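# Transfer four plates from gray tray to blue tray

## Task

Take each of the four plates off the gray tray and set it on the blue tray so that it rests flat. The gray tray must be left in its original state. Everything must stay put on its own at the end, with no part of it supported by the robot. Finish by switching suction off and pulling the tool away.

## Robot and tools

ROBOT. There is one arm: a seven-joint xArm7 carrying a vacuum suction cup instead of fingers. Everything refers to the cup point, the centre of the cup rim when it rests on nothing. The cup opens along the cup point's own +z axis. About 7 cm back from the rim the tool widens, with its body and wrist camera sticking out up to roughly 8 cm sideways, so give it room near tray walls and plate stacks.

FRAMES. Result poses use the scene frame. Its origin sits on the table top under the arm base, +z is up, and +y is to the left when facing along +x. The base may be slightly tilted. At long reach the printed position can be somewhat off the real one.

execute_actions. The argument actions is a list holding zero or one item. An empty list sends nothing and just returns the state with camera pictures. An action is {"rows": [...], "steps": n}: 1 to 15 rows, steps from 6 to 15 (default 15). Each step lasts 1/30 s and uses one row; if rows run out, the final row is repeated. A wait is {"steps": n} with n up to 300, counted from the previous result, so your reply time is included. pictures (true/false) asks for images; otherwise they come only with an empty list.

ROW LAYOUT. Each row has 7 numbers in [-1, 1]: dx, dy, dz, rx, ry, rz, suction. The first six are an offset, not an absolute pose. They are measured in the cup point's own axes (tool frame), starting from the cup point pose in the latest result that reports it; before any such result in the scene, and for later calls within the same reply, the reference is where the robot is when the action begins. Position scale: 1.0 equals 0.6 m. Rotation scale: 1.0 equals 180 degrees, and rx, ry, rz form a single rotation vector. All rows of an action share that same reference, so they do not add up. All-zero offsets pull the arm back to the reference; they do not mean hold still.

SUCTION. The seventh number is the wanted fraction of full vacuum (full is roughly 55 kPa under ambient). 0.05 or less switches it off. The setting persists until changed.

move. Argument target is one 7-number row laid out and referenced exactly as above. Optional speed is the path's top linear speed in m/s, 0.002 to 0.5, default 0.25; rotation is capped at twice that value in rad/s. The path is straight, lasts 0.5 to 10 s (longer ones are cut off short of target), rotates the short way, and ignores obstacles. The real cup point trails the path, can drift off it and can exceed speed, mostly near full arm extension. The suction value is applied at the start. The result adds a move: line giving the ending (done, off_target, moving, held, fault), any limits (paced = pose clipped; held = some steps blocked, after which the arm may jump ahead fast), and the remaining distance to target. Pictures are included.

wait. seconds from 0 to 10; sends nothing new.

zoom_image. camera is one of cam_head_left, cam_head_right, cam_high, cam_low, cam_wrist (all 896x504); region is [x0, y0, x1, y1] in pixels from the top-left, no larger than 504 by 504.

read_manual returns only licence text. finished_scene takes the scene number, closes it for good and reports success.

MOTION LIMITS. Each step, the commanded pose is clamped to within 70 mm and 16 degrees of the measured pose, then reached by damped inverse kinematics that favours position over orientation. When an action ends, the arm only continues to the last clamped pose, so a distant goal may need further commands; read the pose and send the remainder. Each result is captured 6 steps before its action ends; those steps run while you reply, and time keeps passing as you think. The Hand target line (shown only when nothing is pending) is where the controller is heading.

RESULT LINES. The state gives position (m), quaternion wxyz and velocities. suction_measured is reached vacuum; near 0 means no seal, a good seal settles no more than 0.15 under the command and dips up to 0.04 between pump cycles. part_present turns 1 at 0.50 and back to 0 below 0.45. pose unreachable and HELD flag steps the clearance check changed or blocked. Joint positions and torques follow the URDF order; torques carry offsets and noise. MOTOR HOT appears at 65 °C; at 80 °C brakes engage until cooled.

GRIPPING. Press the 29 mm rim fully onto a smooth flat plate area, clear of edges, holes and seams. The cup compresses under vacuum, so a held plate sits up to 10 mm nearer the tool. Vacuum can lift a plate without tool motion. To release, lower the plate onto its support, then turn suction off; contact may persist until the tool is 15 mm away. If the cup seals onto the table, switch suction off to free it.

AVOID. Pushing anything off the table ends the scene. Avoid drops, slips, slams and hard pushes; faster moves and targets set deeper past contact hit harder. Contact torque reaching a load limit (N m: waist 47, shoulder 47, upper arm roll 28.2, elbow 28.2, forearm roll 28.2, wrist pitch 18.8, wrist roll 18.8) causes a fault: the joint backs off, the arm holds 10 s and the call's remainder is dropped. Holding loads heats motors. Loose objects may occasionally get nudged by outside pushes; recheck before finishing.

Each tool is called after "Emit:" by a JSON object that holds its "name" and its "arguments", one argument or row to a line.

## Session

Emit:
{"name": "execute_actions", "arguments": {
  "actions": []
}}

Scene clock: 0.00 s of 8400.00 s.
end_effector_position=(+0.4039, +0.0050, +0.3732) suction_measured=0.00 part_present=0 end_effector_quat_wxyz=(-0.005, -0.005, +1.000, -0.002) end_effector_velocity=(-0.000, +0.000, -0.000) end_effector_angular_velocity=(-0.000, +0.000, -0.002)
Joint positions: [-0.002 -0.247  0.002  0.921  0.003  1.167  2.353]
Joint velocities: [ 0.     0.    -0.    -0.    -0.     0.     0.002]
Joint torques (N m, as the arm reports them, + toward a larger angle): no reading
Hand target: +0.404, +0.005, +0.373; -0.005, -0.005, +1.000, -0.002

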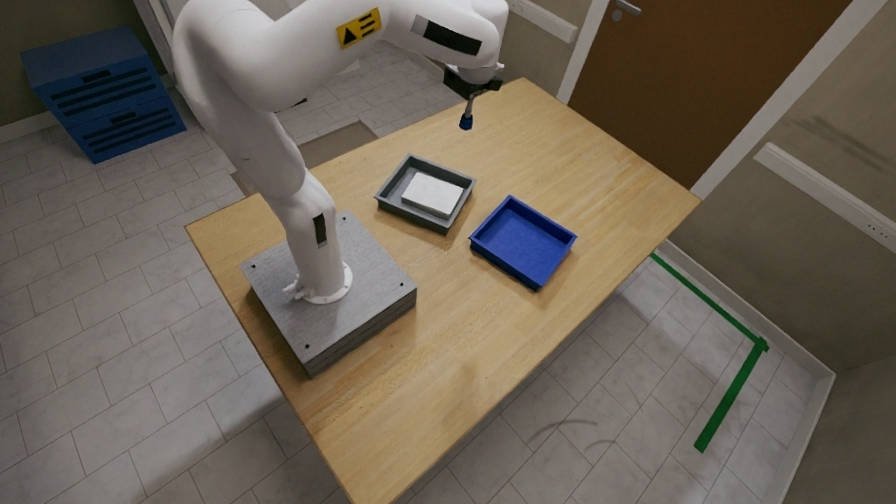

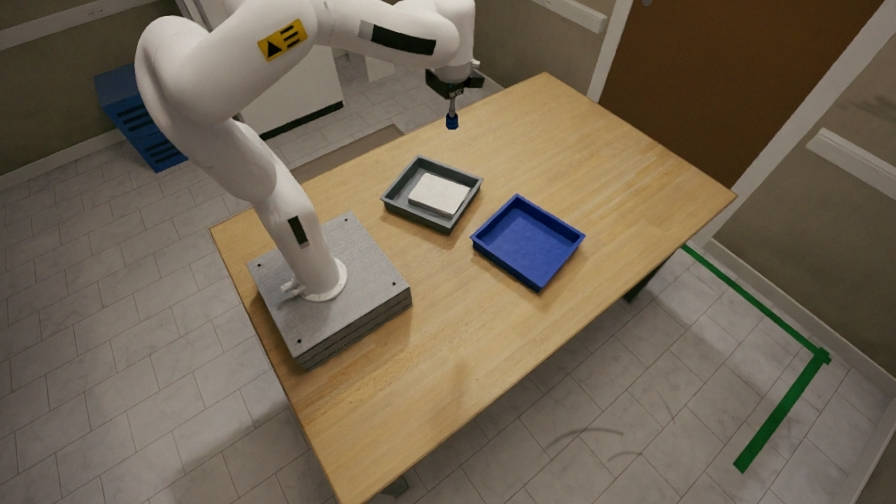

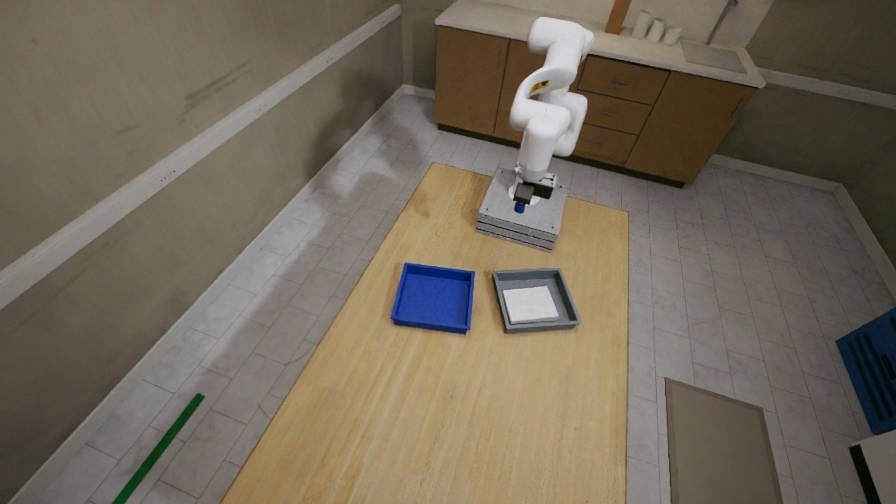

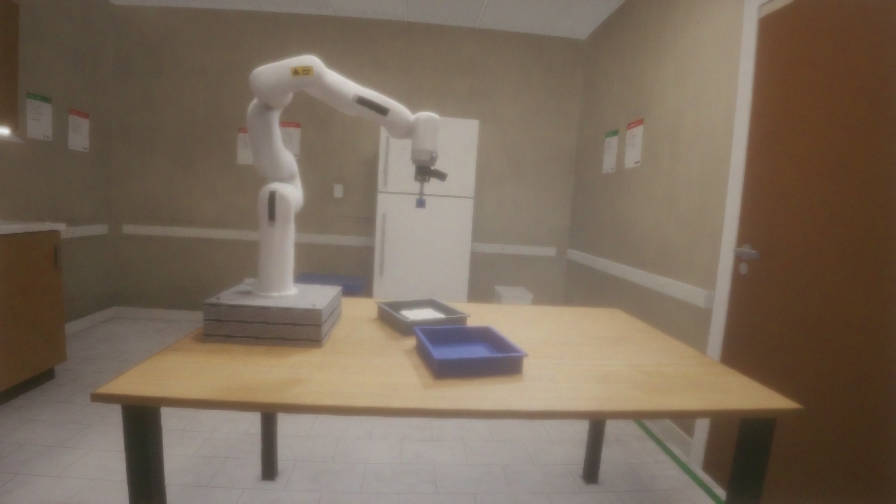

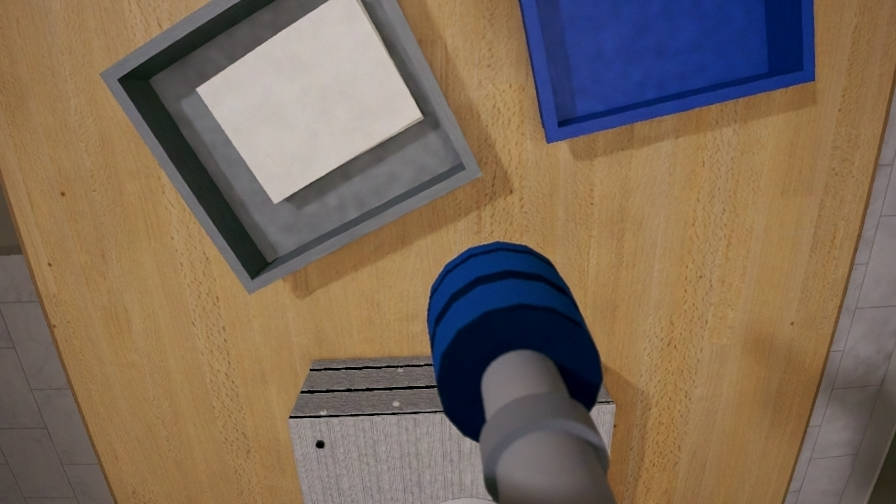

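Emit:
{"name": "move", "arguments": {
  "target": [-0.07,0.19,0.4,0,0,0,0],
  "speed": 0.3
}}

Emit:
{"name": "zoom_image", "arguments": {
  "camera": "cam_head_left",
  "region": [370,140,490,240]
}}

Scene clock: 1.73 s of 8400.00 s.
end_effector_position=(+0.4423, +0.1177, +0.1323) suction_measured=0.00 part_present=0 end_effector_quat_wxyz=(-0.005, -0.004, +1.000, -0.001) end_effector_velocity=(-0.001, +0.001, -0.003) end_effector_angular_velocity=(-0.001, +0.004, -0.002)
Joint positions: [ 0.133  0.349  0.114  0.846 -0.076  0.499  2.662]
Joint velocities: [ 0.002  0.008 -0.001  0.002 -0.002 -0.002  0.004]
Joint torques (N m, as the arm reports them, + toward a larger angle): [  0.59 -19.39   0.5    7.74  -0.94  -1.53   0.12]
Hand target: +0.442, +0.118, +0.132; -0.005, -0.004, +1.000, -0.002
Off the commanded pose: 0.001 m, 0 deg.
Kept back: nothing.
move: done

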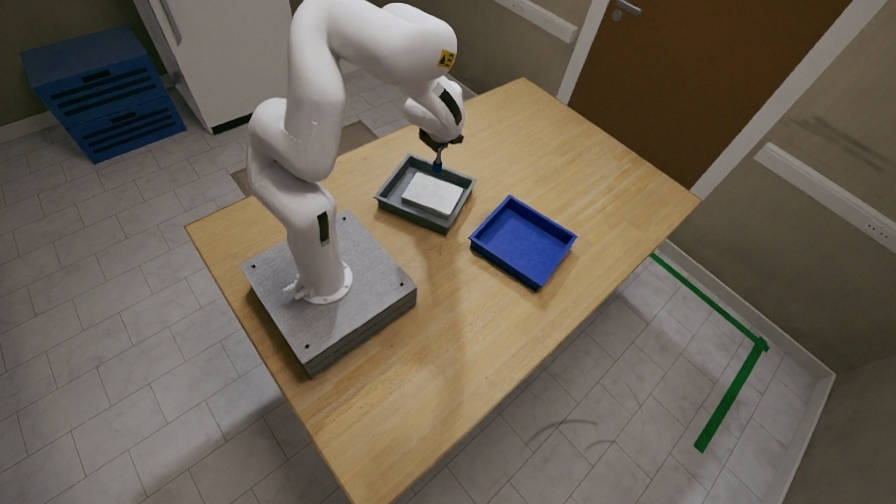

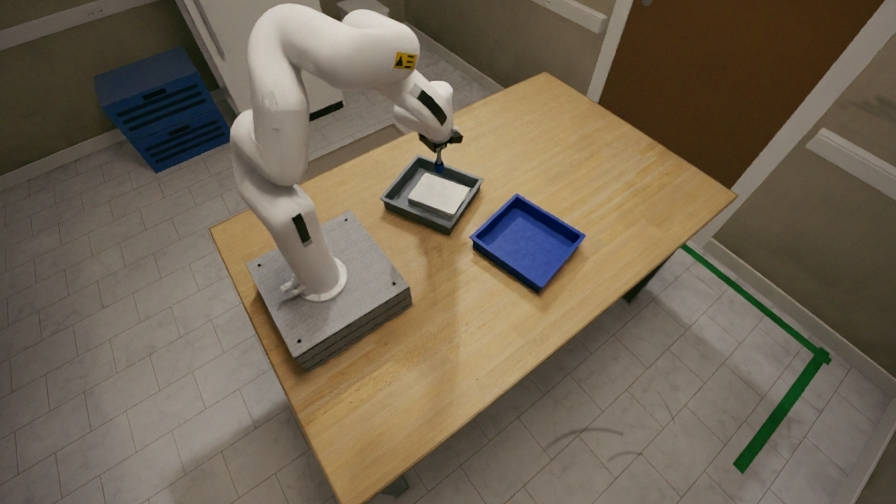

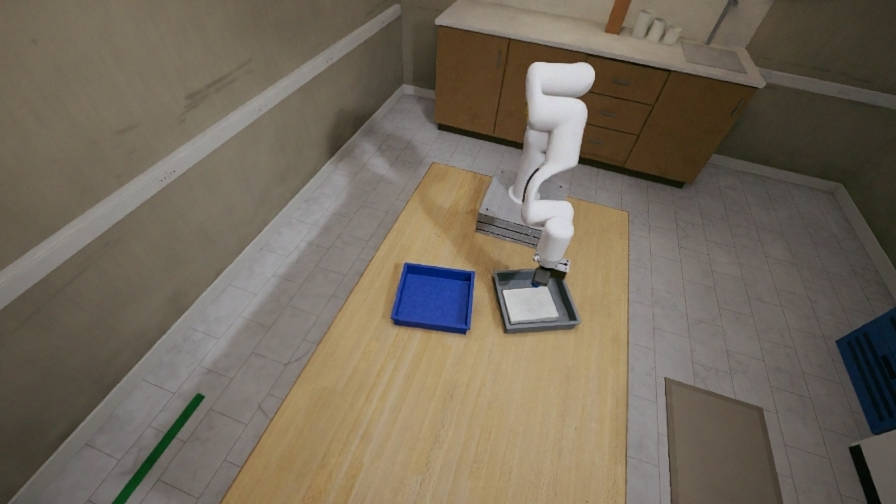

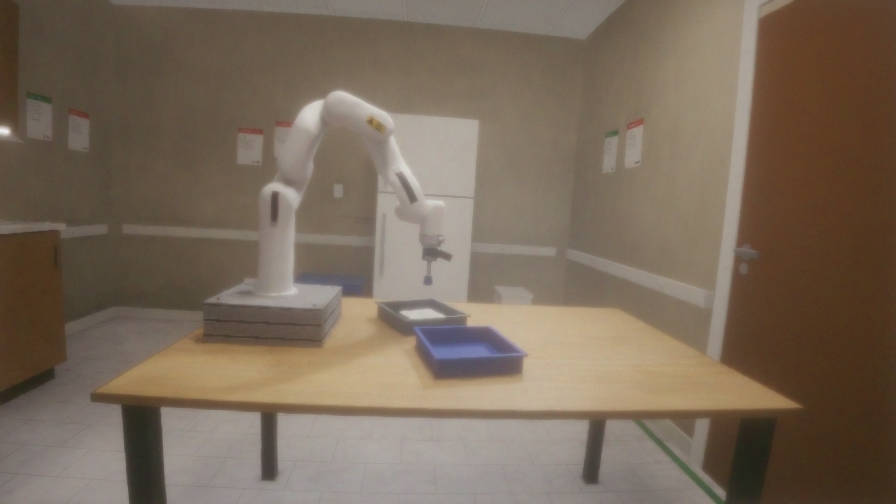

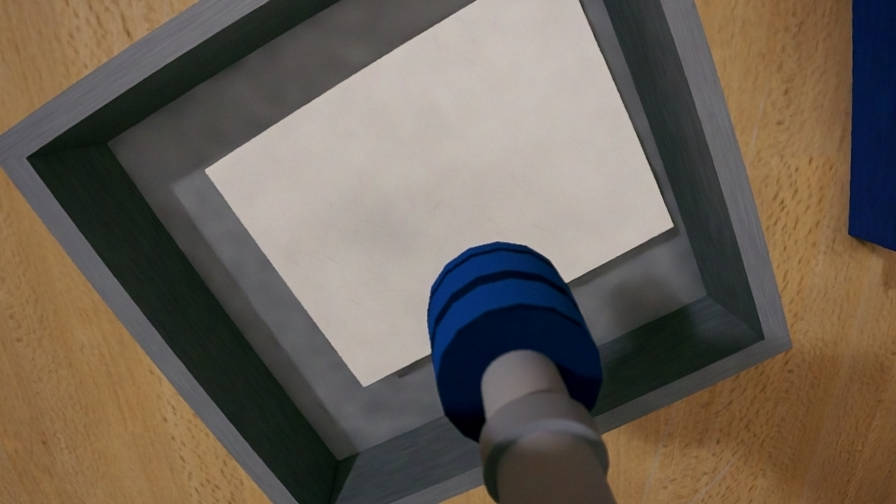

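Region (370, 140, 490, 240) of cam_head_left's 896x504 image, scaled by 4.200, with more detail than that image has.

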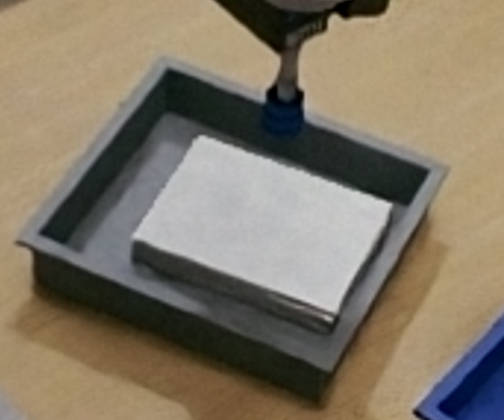

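Emit:
{"name": "move", "arguments": {
  "target": [0.007,0.016,0.167,0,0,0,1],
  "speed": 0.15
}}

Emit:
{"name": "execute_actions", "arguments": {
  "actions": [
    {"rows":[[0,0,0.001,0,0,0,1],[0,0,0.002,0,0,0,1],[0,0,0.003,0,0,0,1],[0,0,0.004,0,0,0,1],[0,0,0.005,0,0,0,1],[0,0,0.006,0,0,0,1],[0,0,0.007,0,0,0,1],[0,0,0.008,0,0,0,1],[0,0,0.009,0,0,0,1],[0,0,0.01,0,0,0,1],[0,0,0.011,0,0,0,1],[0,0,0.012,0,0,0,1],[0,0,0.013,0,0,0,1],[0,0,0.014,0,0,0,1]],"steps":15}
  ]
}}

Emit:
{"name": "execute_actions", "arguments": {
  "actions": [
    {"steps":12}
  ]
}}

Scene clock: 3.23 s of 8400.00 s.
end_effector_position=(+0.4372, +0.1265, +0.0324) suction_measured=0.00 part_present=0 end_effector_quat_wxyz=(-0.004, -0.003, +1.000, -0.002) end_effector_velocity=(-0.002, +0.000, -0.003) end_effector_angular_velocity=(-0.001, +0.005, +0.005)
Joint positions: [ 0.188  0.636  0.067  0.897 -0.144  0.263  2.738]
Joint velocities: [ 0.002  0.007 -0.     0.    -0.001 -0.001 -0.003]
Joint torques (N m, as the arm reports them, + toward a larger angle): [  1.04 -21.9    0.59   5.69  -1.21  -1.52   0.  ]
Hand target: +0.437, +0.127, +0.032; -0.005, -0.003, +1.000, -0.002
Off the commanded pose: 0.000 m, 0 deg.
Kept back: nothing.
move: done

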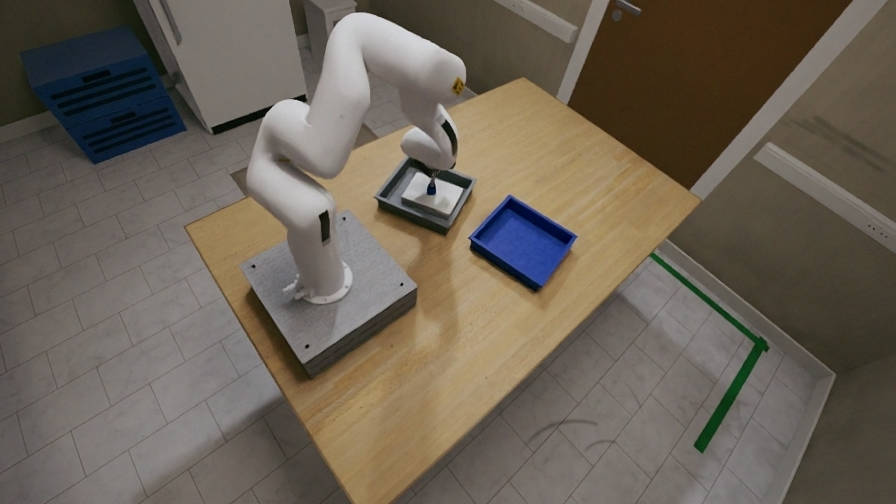

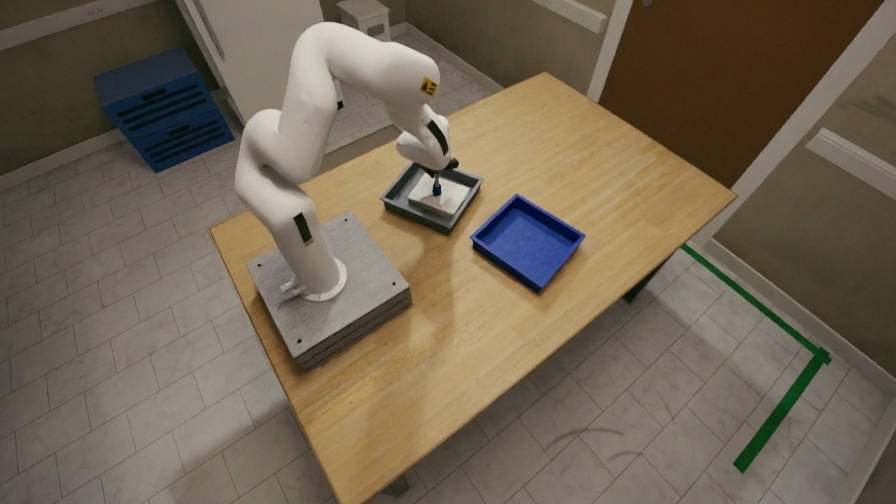

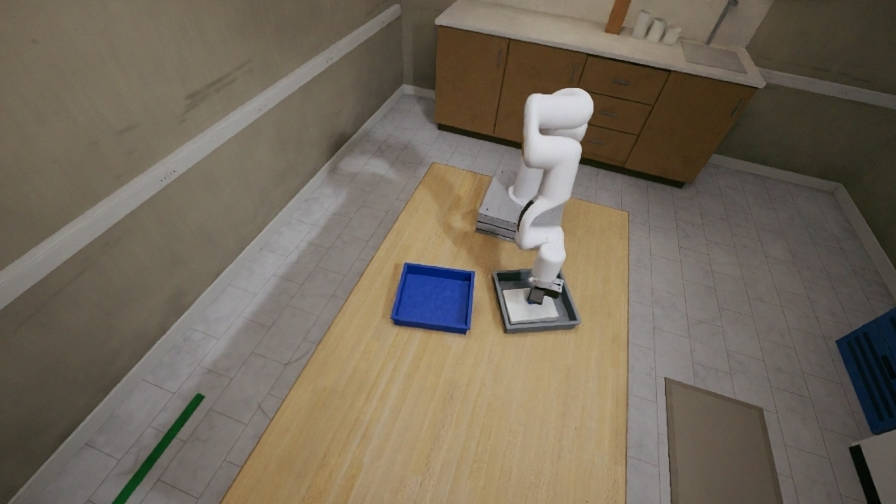

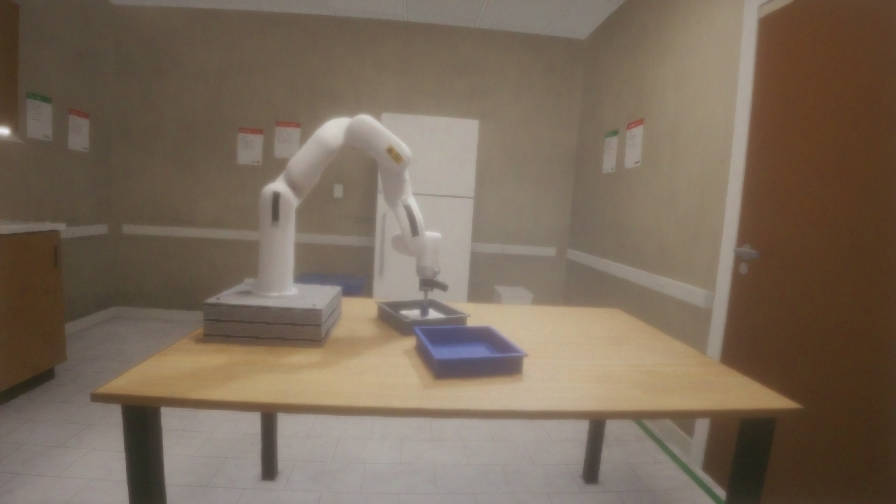

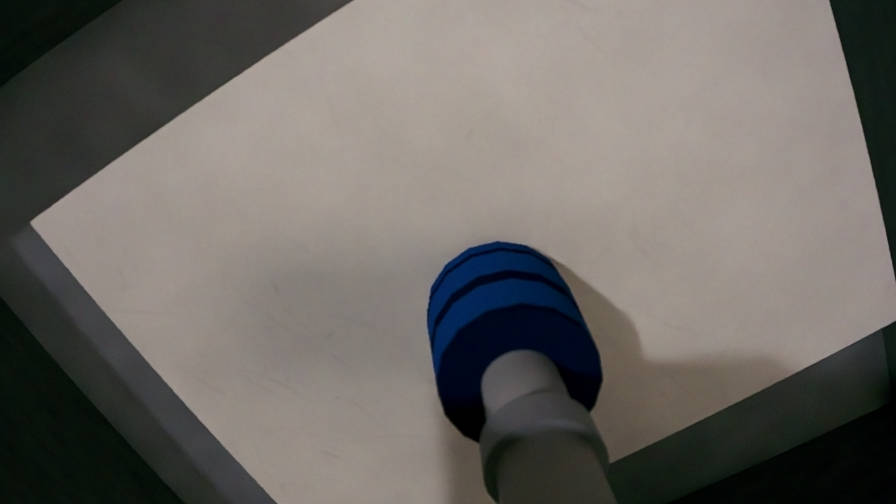

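Scene clock: 3.53 s of 8400.00 s.
end_effector_position=(+0.4371, +0.1265, +0.0291) suction_measured=0.00 part_present=0 end_effector_quat_wxyz=(-0.004, -0.003, +1.000, -0.002) end_effector_velocity=(-0.001, -0.001, -0.018) end_effector_angular_velocity=(-0.001, +0.002, -0.001)
Joint positions: [ 0.189  0.646  0.065  0.901 -0.145  0.256  2.739]
Joint velocities: [ 0.008  0.055 -0.011  0.018 -0.006 -0.034  0.006]
Joint torques (N m, as the arm reports them, + toward a larger angle): [  1.35 -22.19   0.39   5.6   -1.29  -1.66   0.07]
Steps of this call (steps 1 to 9: the first 9 steps of this action). Readings (end_effector_position | what the end effector reports):
1: (+0.4371, +0.1265, +0.0323) | suction_measured=0.00 part_present=0
2: (+0.4371, +0.1266, +0.0323) | suction_measured=0.00 part_present=0
4: (+0.4373, +0.1266, +0.0318) | suction_measured=0.00 part_present=0
8: (+0.4371, +0.1265, +0.0297) | suction_measured=0.00 part_present=0
9: the state above

Scene clock: 3.93 s of 8400.00 s.
end_effector_position=(+0.4370, +0.1265, +0.0241) suction_measured=0.44 part_present=0 end_effector_quat_wxyz=(-0.005, -0.003, +1.000, -0.002) end_effector_velocity=(+0.002, +0.001, +0.001) end_effector_angular_velocity=(+0.001, -0.005, +0.000)
Joint positions: [ 0.192  0.661  0.062  0.906 -0.147  0.246  2.74 ]
Joint velocities: [ 0.     0.001 -0.     0.003 -0.001 -0.003  0.   ]
Joint torques (N m, as the arm reports them, + toward a larger angle): [  0.54 -22.74   0.67   5.97  -1.13  -1.6    0.2 ]
Hand target: +0.437, +0.126, +0.024; -0.004, -0.003, +1.000, -0.002
Off the commanded pose: 0.000 m, 0 deg.
Kept back: nothing.
Steps of this call (steps 1 to 6: the last 6 steps of your previous action; steps 7 to 12: nothing new was sent). Readings (end_effector_position | what the end effector reports):
1: (+0.4371, +0.1265, +0.0285) | suction_measured=0.00 part_present=0
2: (+0.4370, +0.1265, +0.0278) | suction_measured=0.08 part_present=0
4: (+0.4368, +0.1264, +0.0265) | suction_measured=0.15 part_present=0
8: (+0.4368, +0.1264, +0.0244) | suction_measured=0.29 part_present=0
12: the state above

Emit:
{"name": "execute_actions", "arguments": {
  "actions": [
    {"steps":14}
  ]
}}

Emit:
{"name": "move", "arguments": {
  "target": [0,0,-0.1,0,0,0,1],
  "speed": 0.12
}}

Emit:
{"name": "move", "arguments": {
  "target": [-0.142,-0.495,0,0,0,0.083,1]
}}

Emit:
{"name": "zoom_image", "arguments": {
  "camera": "cam_low",
  "region": [370,270,550,390]
}}

Scene clock: 4.40 s of 8400.00 s.
end_effector_position=(+0.4371, +0.1265, +0.0240) suction_measured=0.93 part_present=1 end_effector_quat_wxyz=(-0.004, -0.003, +1.000, -0.002) end_effector_velocity=(-0.000, -0.000, -0.000) end_effector_angular_velocity=(+0.000, +0.001, -0.001)
Joint positions: [ 0.192  0.662  0.062  0.907 -0.147  0.246  2.74 ]
Joint velocities: [-0.001  0.     0.    -0.    -0.     0.     0.   ]
Joint torques (N m, as the arm reports them, + toward a larger angle): [  0.74 -22.83   0.57   5.88  -0.97  -1.56   0.08]
Hand target: +0.437, +0.126, +0.024; -0.004, -0.003, +1.000, -0.002
Off the commanded pose: 0.000 m, 0 deg.
Kept back: nothing.
Steps of this call (steps 1 to 14: nothing new was sent). Readings (end_effector_position | what the end effector reports):
1: (+0.4370, +0.1265, +0.0241) | suction_measured=0.50 part_present=1
2: (+0.4371, +0.1265, +0.0241) | suction_measured=0.55 part_present=1
4: (+0.4371, +0.1265, +0.0241) | suction_measured=0.66 part_present=1
8: (+0.4371, +0.1265, +0.0240) | suction_measured=0.81 part_present=1
14: the state above

Scene clock: 5.33 s of 8400.00 s.
end_effector_position=(+0.4374, +0.1268, +0.0837) suction_measured=0.98 part_present=1 end_effector_quat_wxyz=(-0.005, -0.003, +1.000, -0.002) end_effector_velocity=(+0.001, +0.000, +0.002) end_effector_angular_velocity=(+0.001, -0.003, -0.001)
Joint positions: [ 0.164  0.481  0.097  0.855 -0.116  0.376  2.715]
Joint velocities: [-0.001 -0.005  0.001  0.001  0.001  0.003 -0.001]
Joint torques (N m, as the arm reports them, + toward a larger angle): [  1.12 -21.38   0.7    6.75  -1.12  -1.53   0.11]
Hand target: +0.438, +0.127, +0.084; -0.004, -0.003, +1.000, -0.001
Off the commanded pose: 0.000 m, 0 deg.
Kept back: nothing.
move: done

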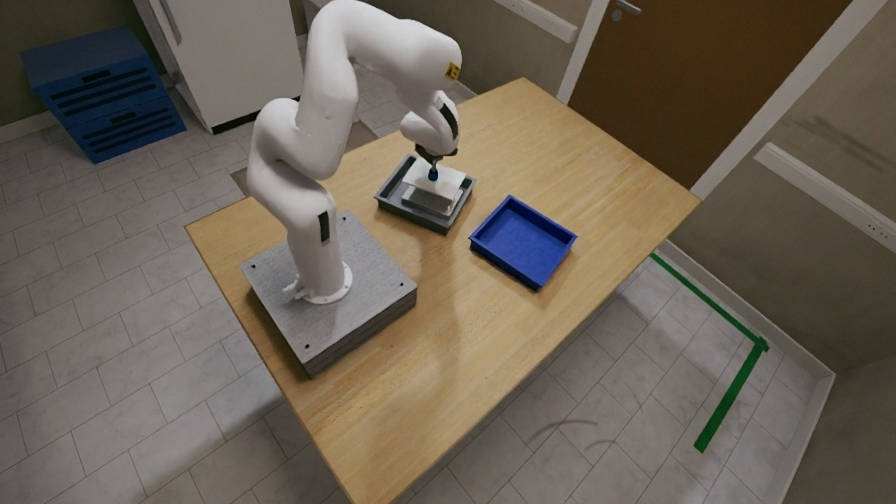

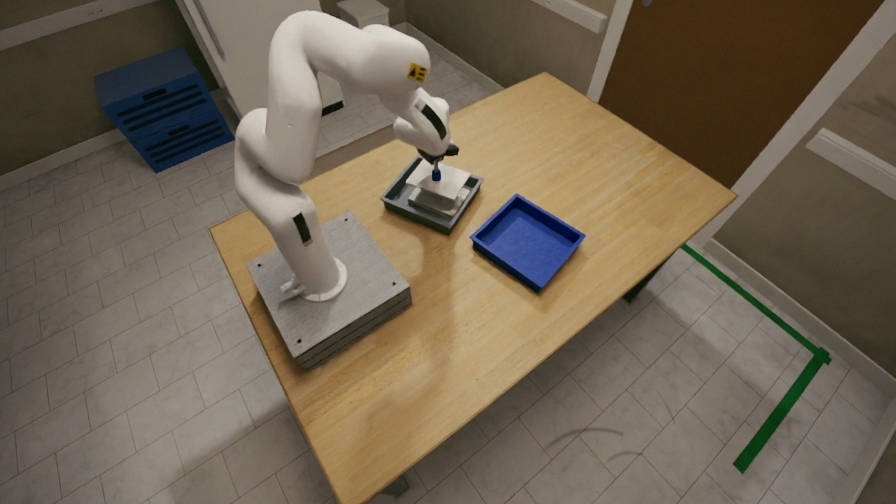

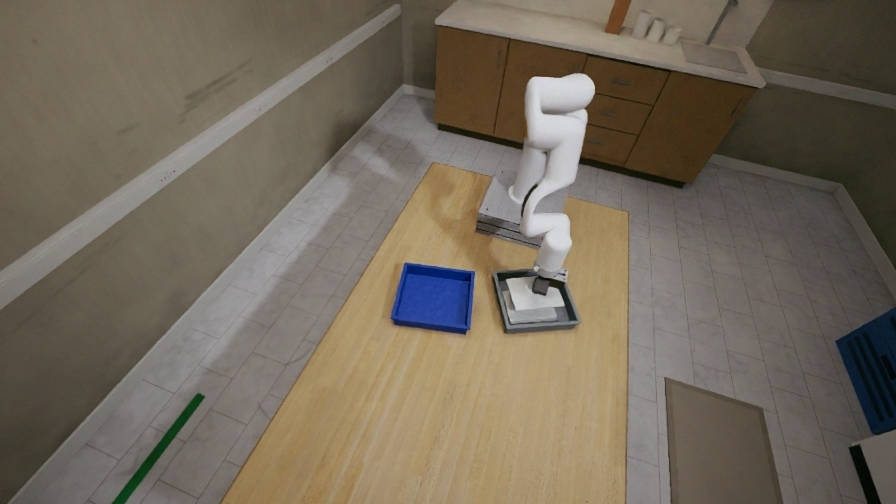

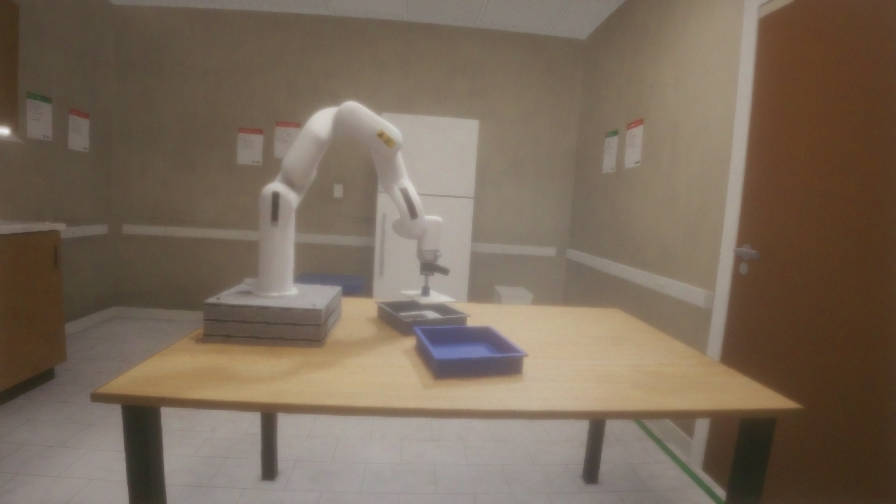

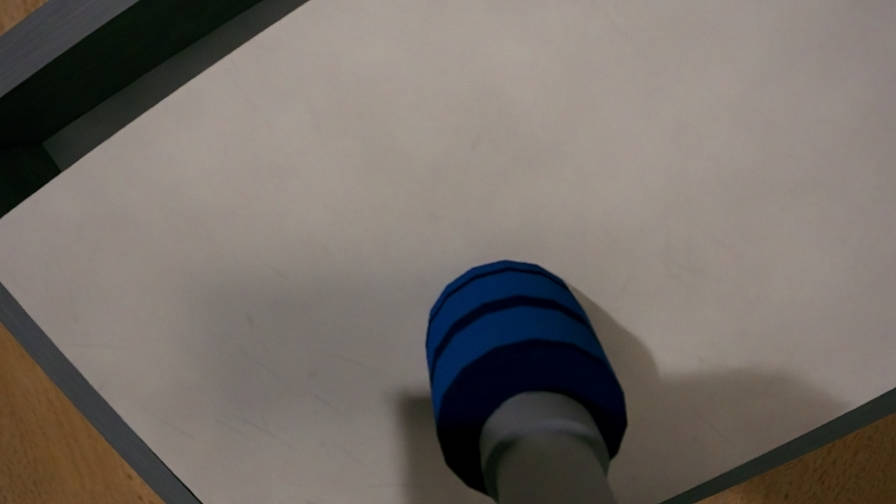

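Scene clock: 7.10 s of 8400.00 s.
end_effector_position=(+0.5247, -0.1690, +0.0842) suction_measured=0.98 part_present=1 end_effector_quat_wxyz=(-0.004, +0.126, +0.992, -0.002) end_effector_velocity=(-0.001, -0.010, +0.001) end_effector_angular_velocity=(-0.005, +0.000, -0.015)
Joint positions: [-0.315  0.686 -0.004  1.251  0.012  0.563  2.287]
Joint velocities: [-0.009  0.004 -0.008  0.009  0.001  0.004 -0.001]
Joint torques (N m, as the arm reports them, + toward a larger angle): [  0.23 -25.87  -0.17   8.08  -1.03  -1.65   0.13]
Hand target: +0.525, -0.170, +0.084; -0.004, +0.127, +0.992, -0.002
Off the commanded pose: 0.001 m, 0 deg.
Kept back: nothing.
move: done

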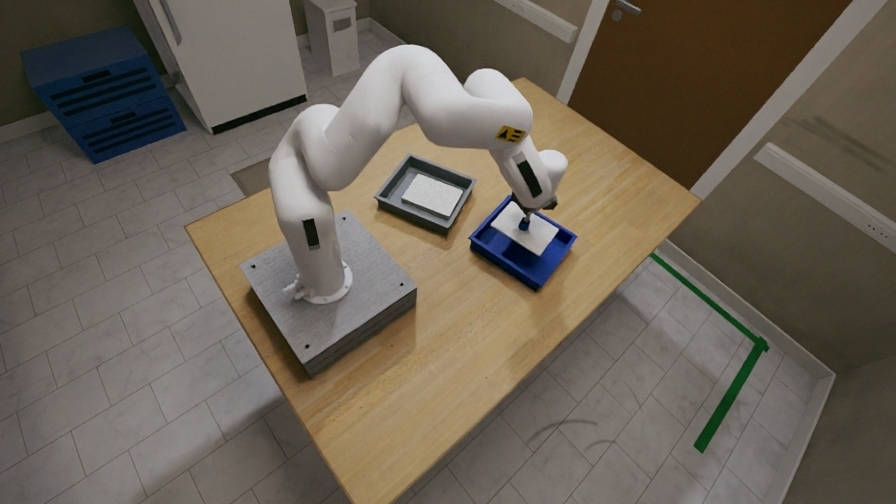

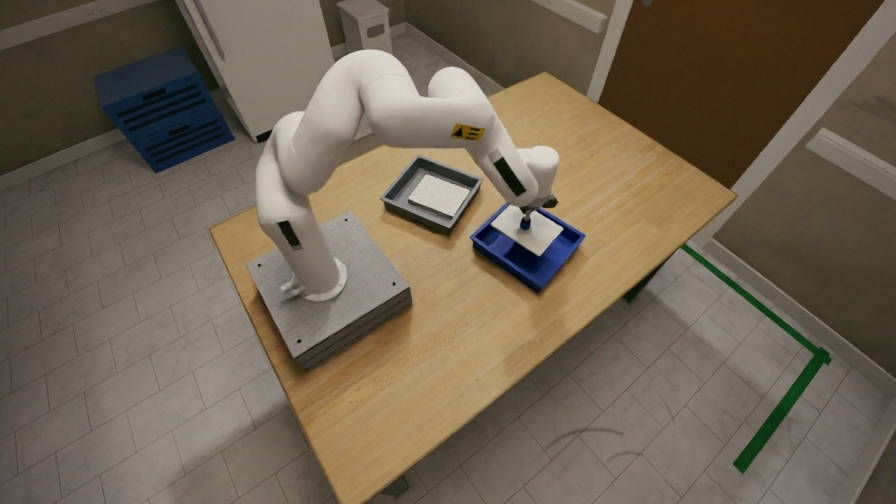

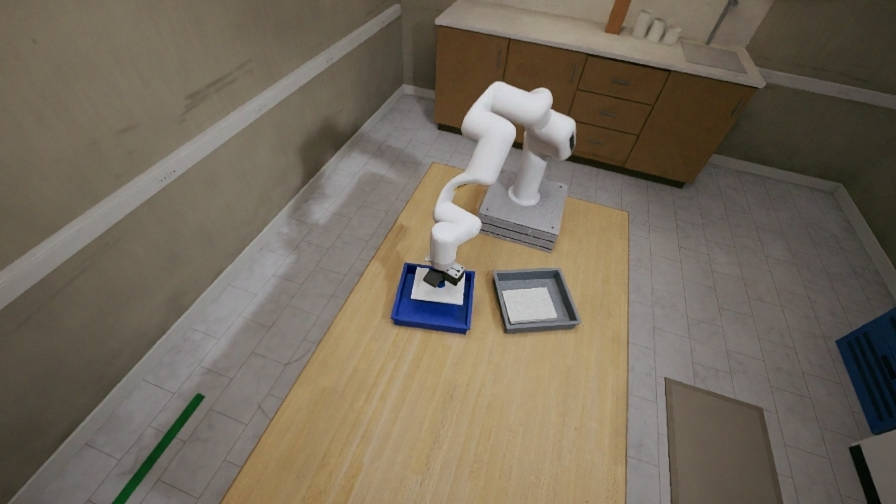

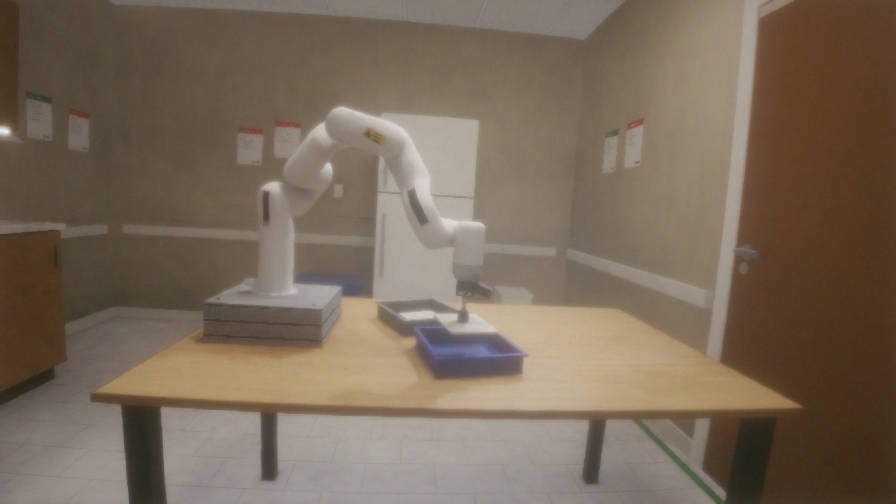

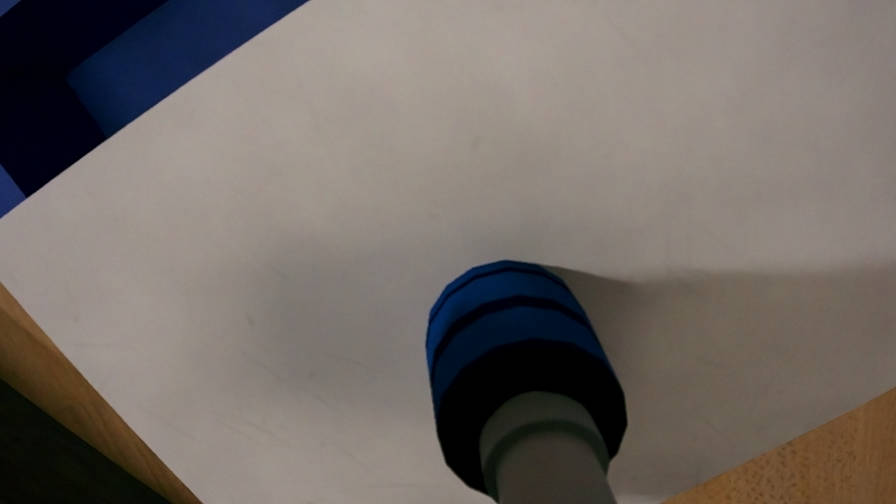

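Region (370, 270, 550, 390) of cam_low's 896x504 image, scaled by 2.800, with more detail than that image has.

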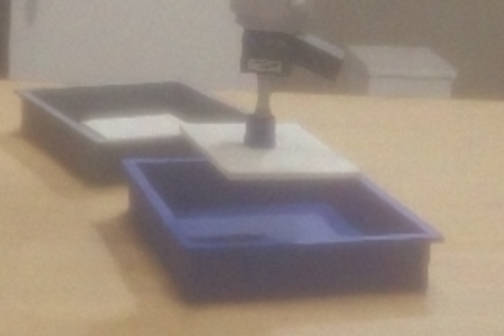

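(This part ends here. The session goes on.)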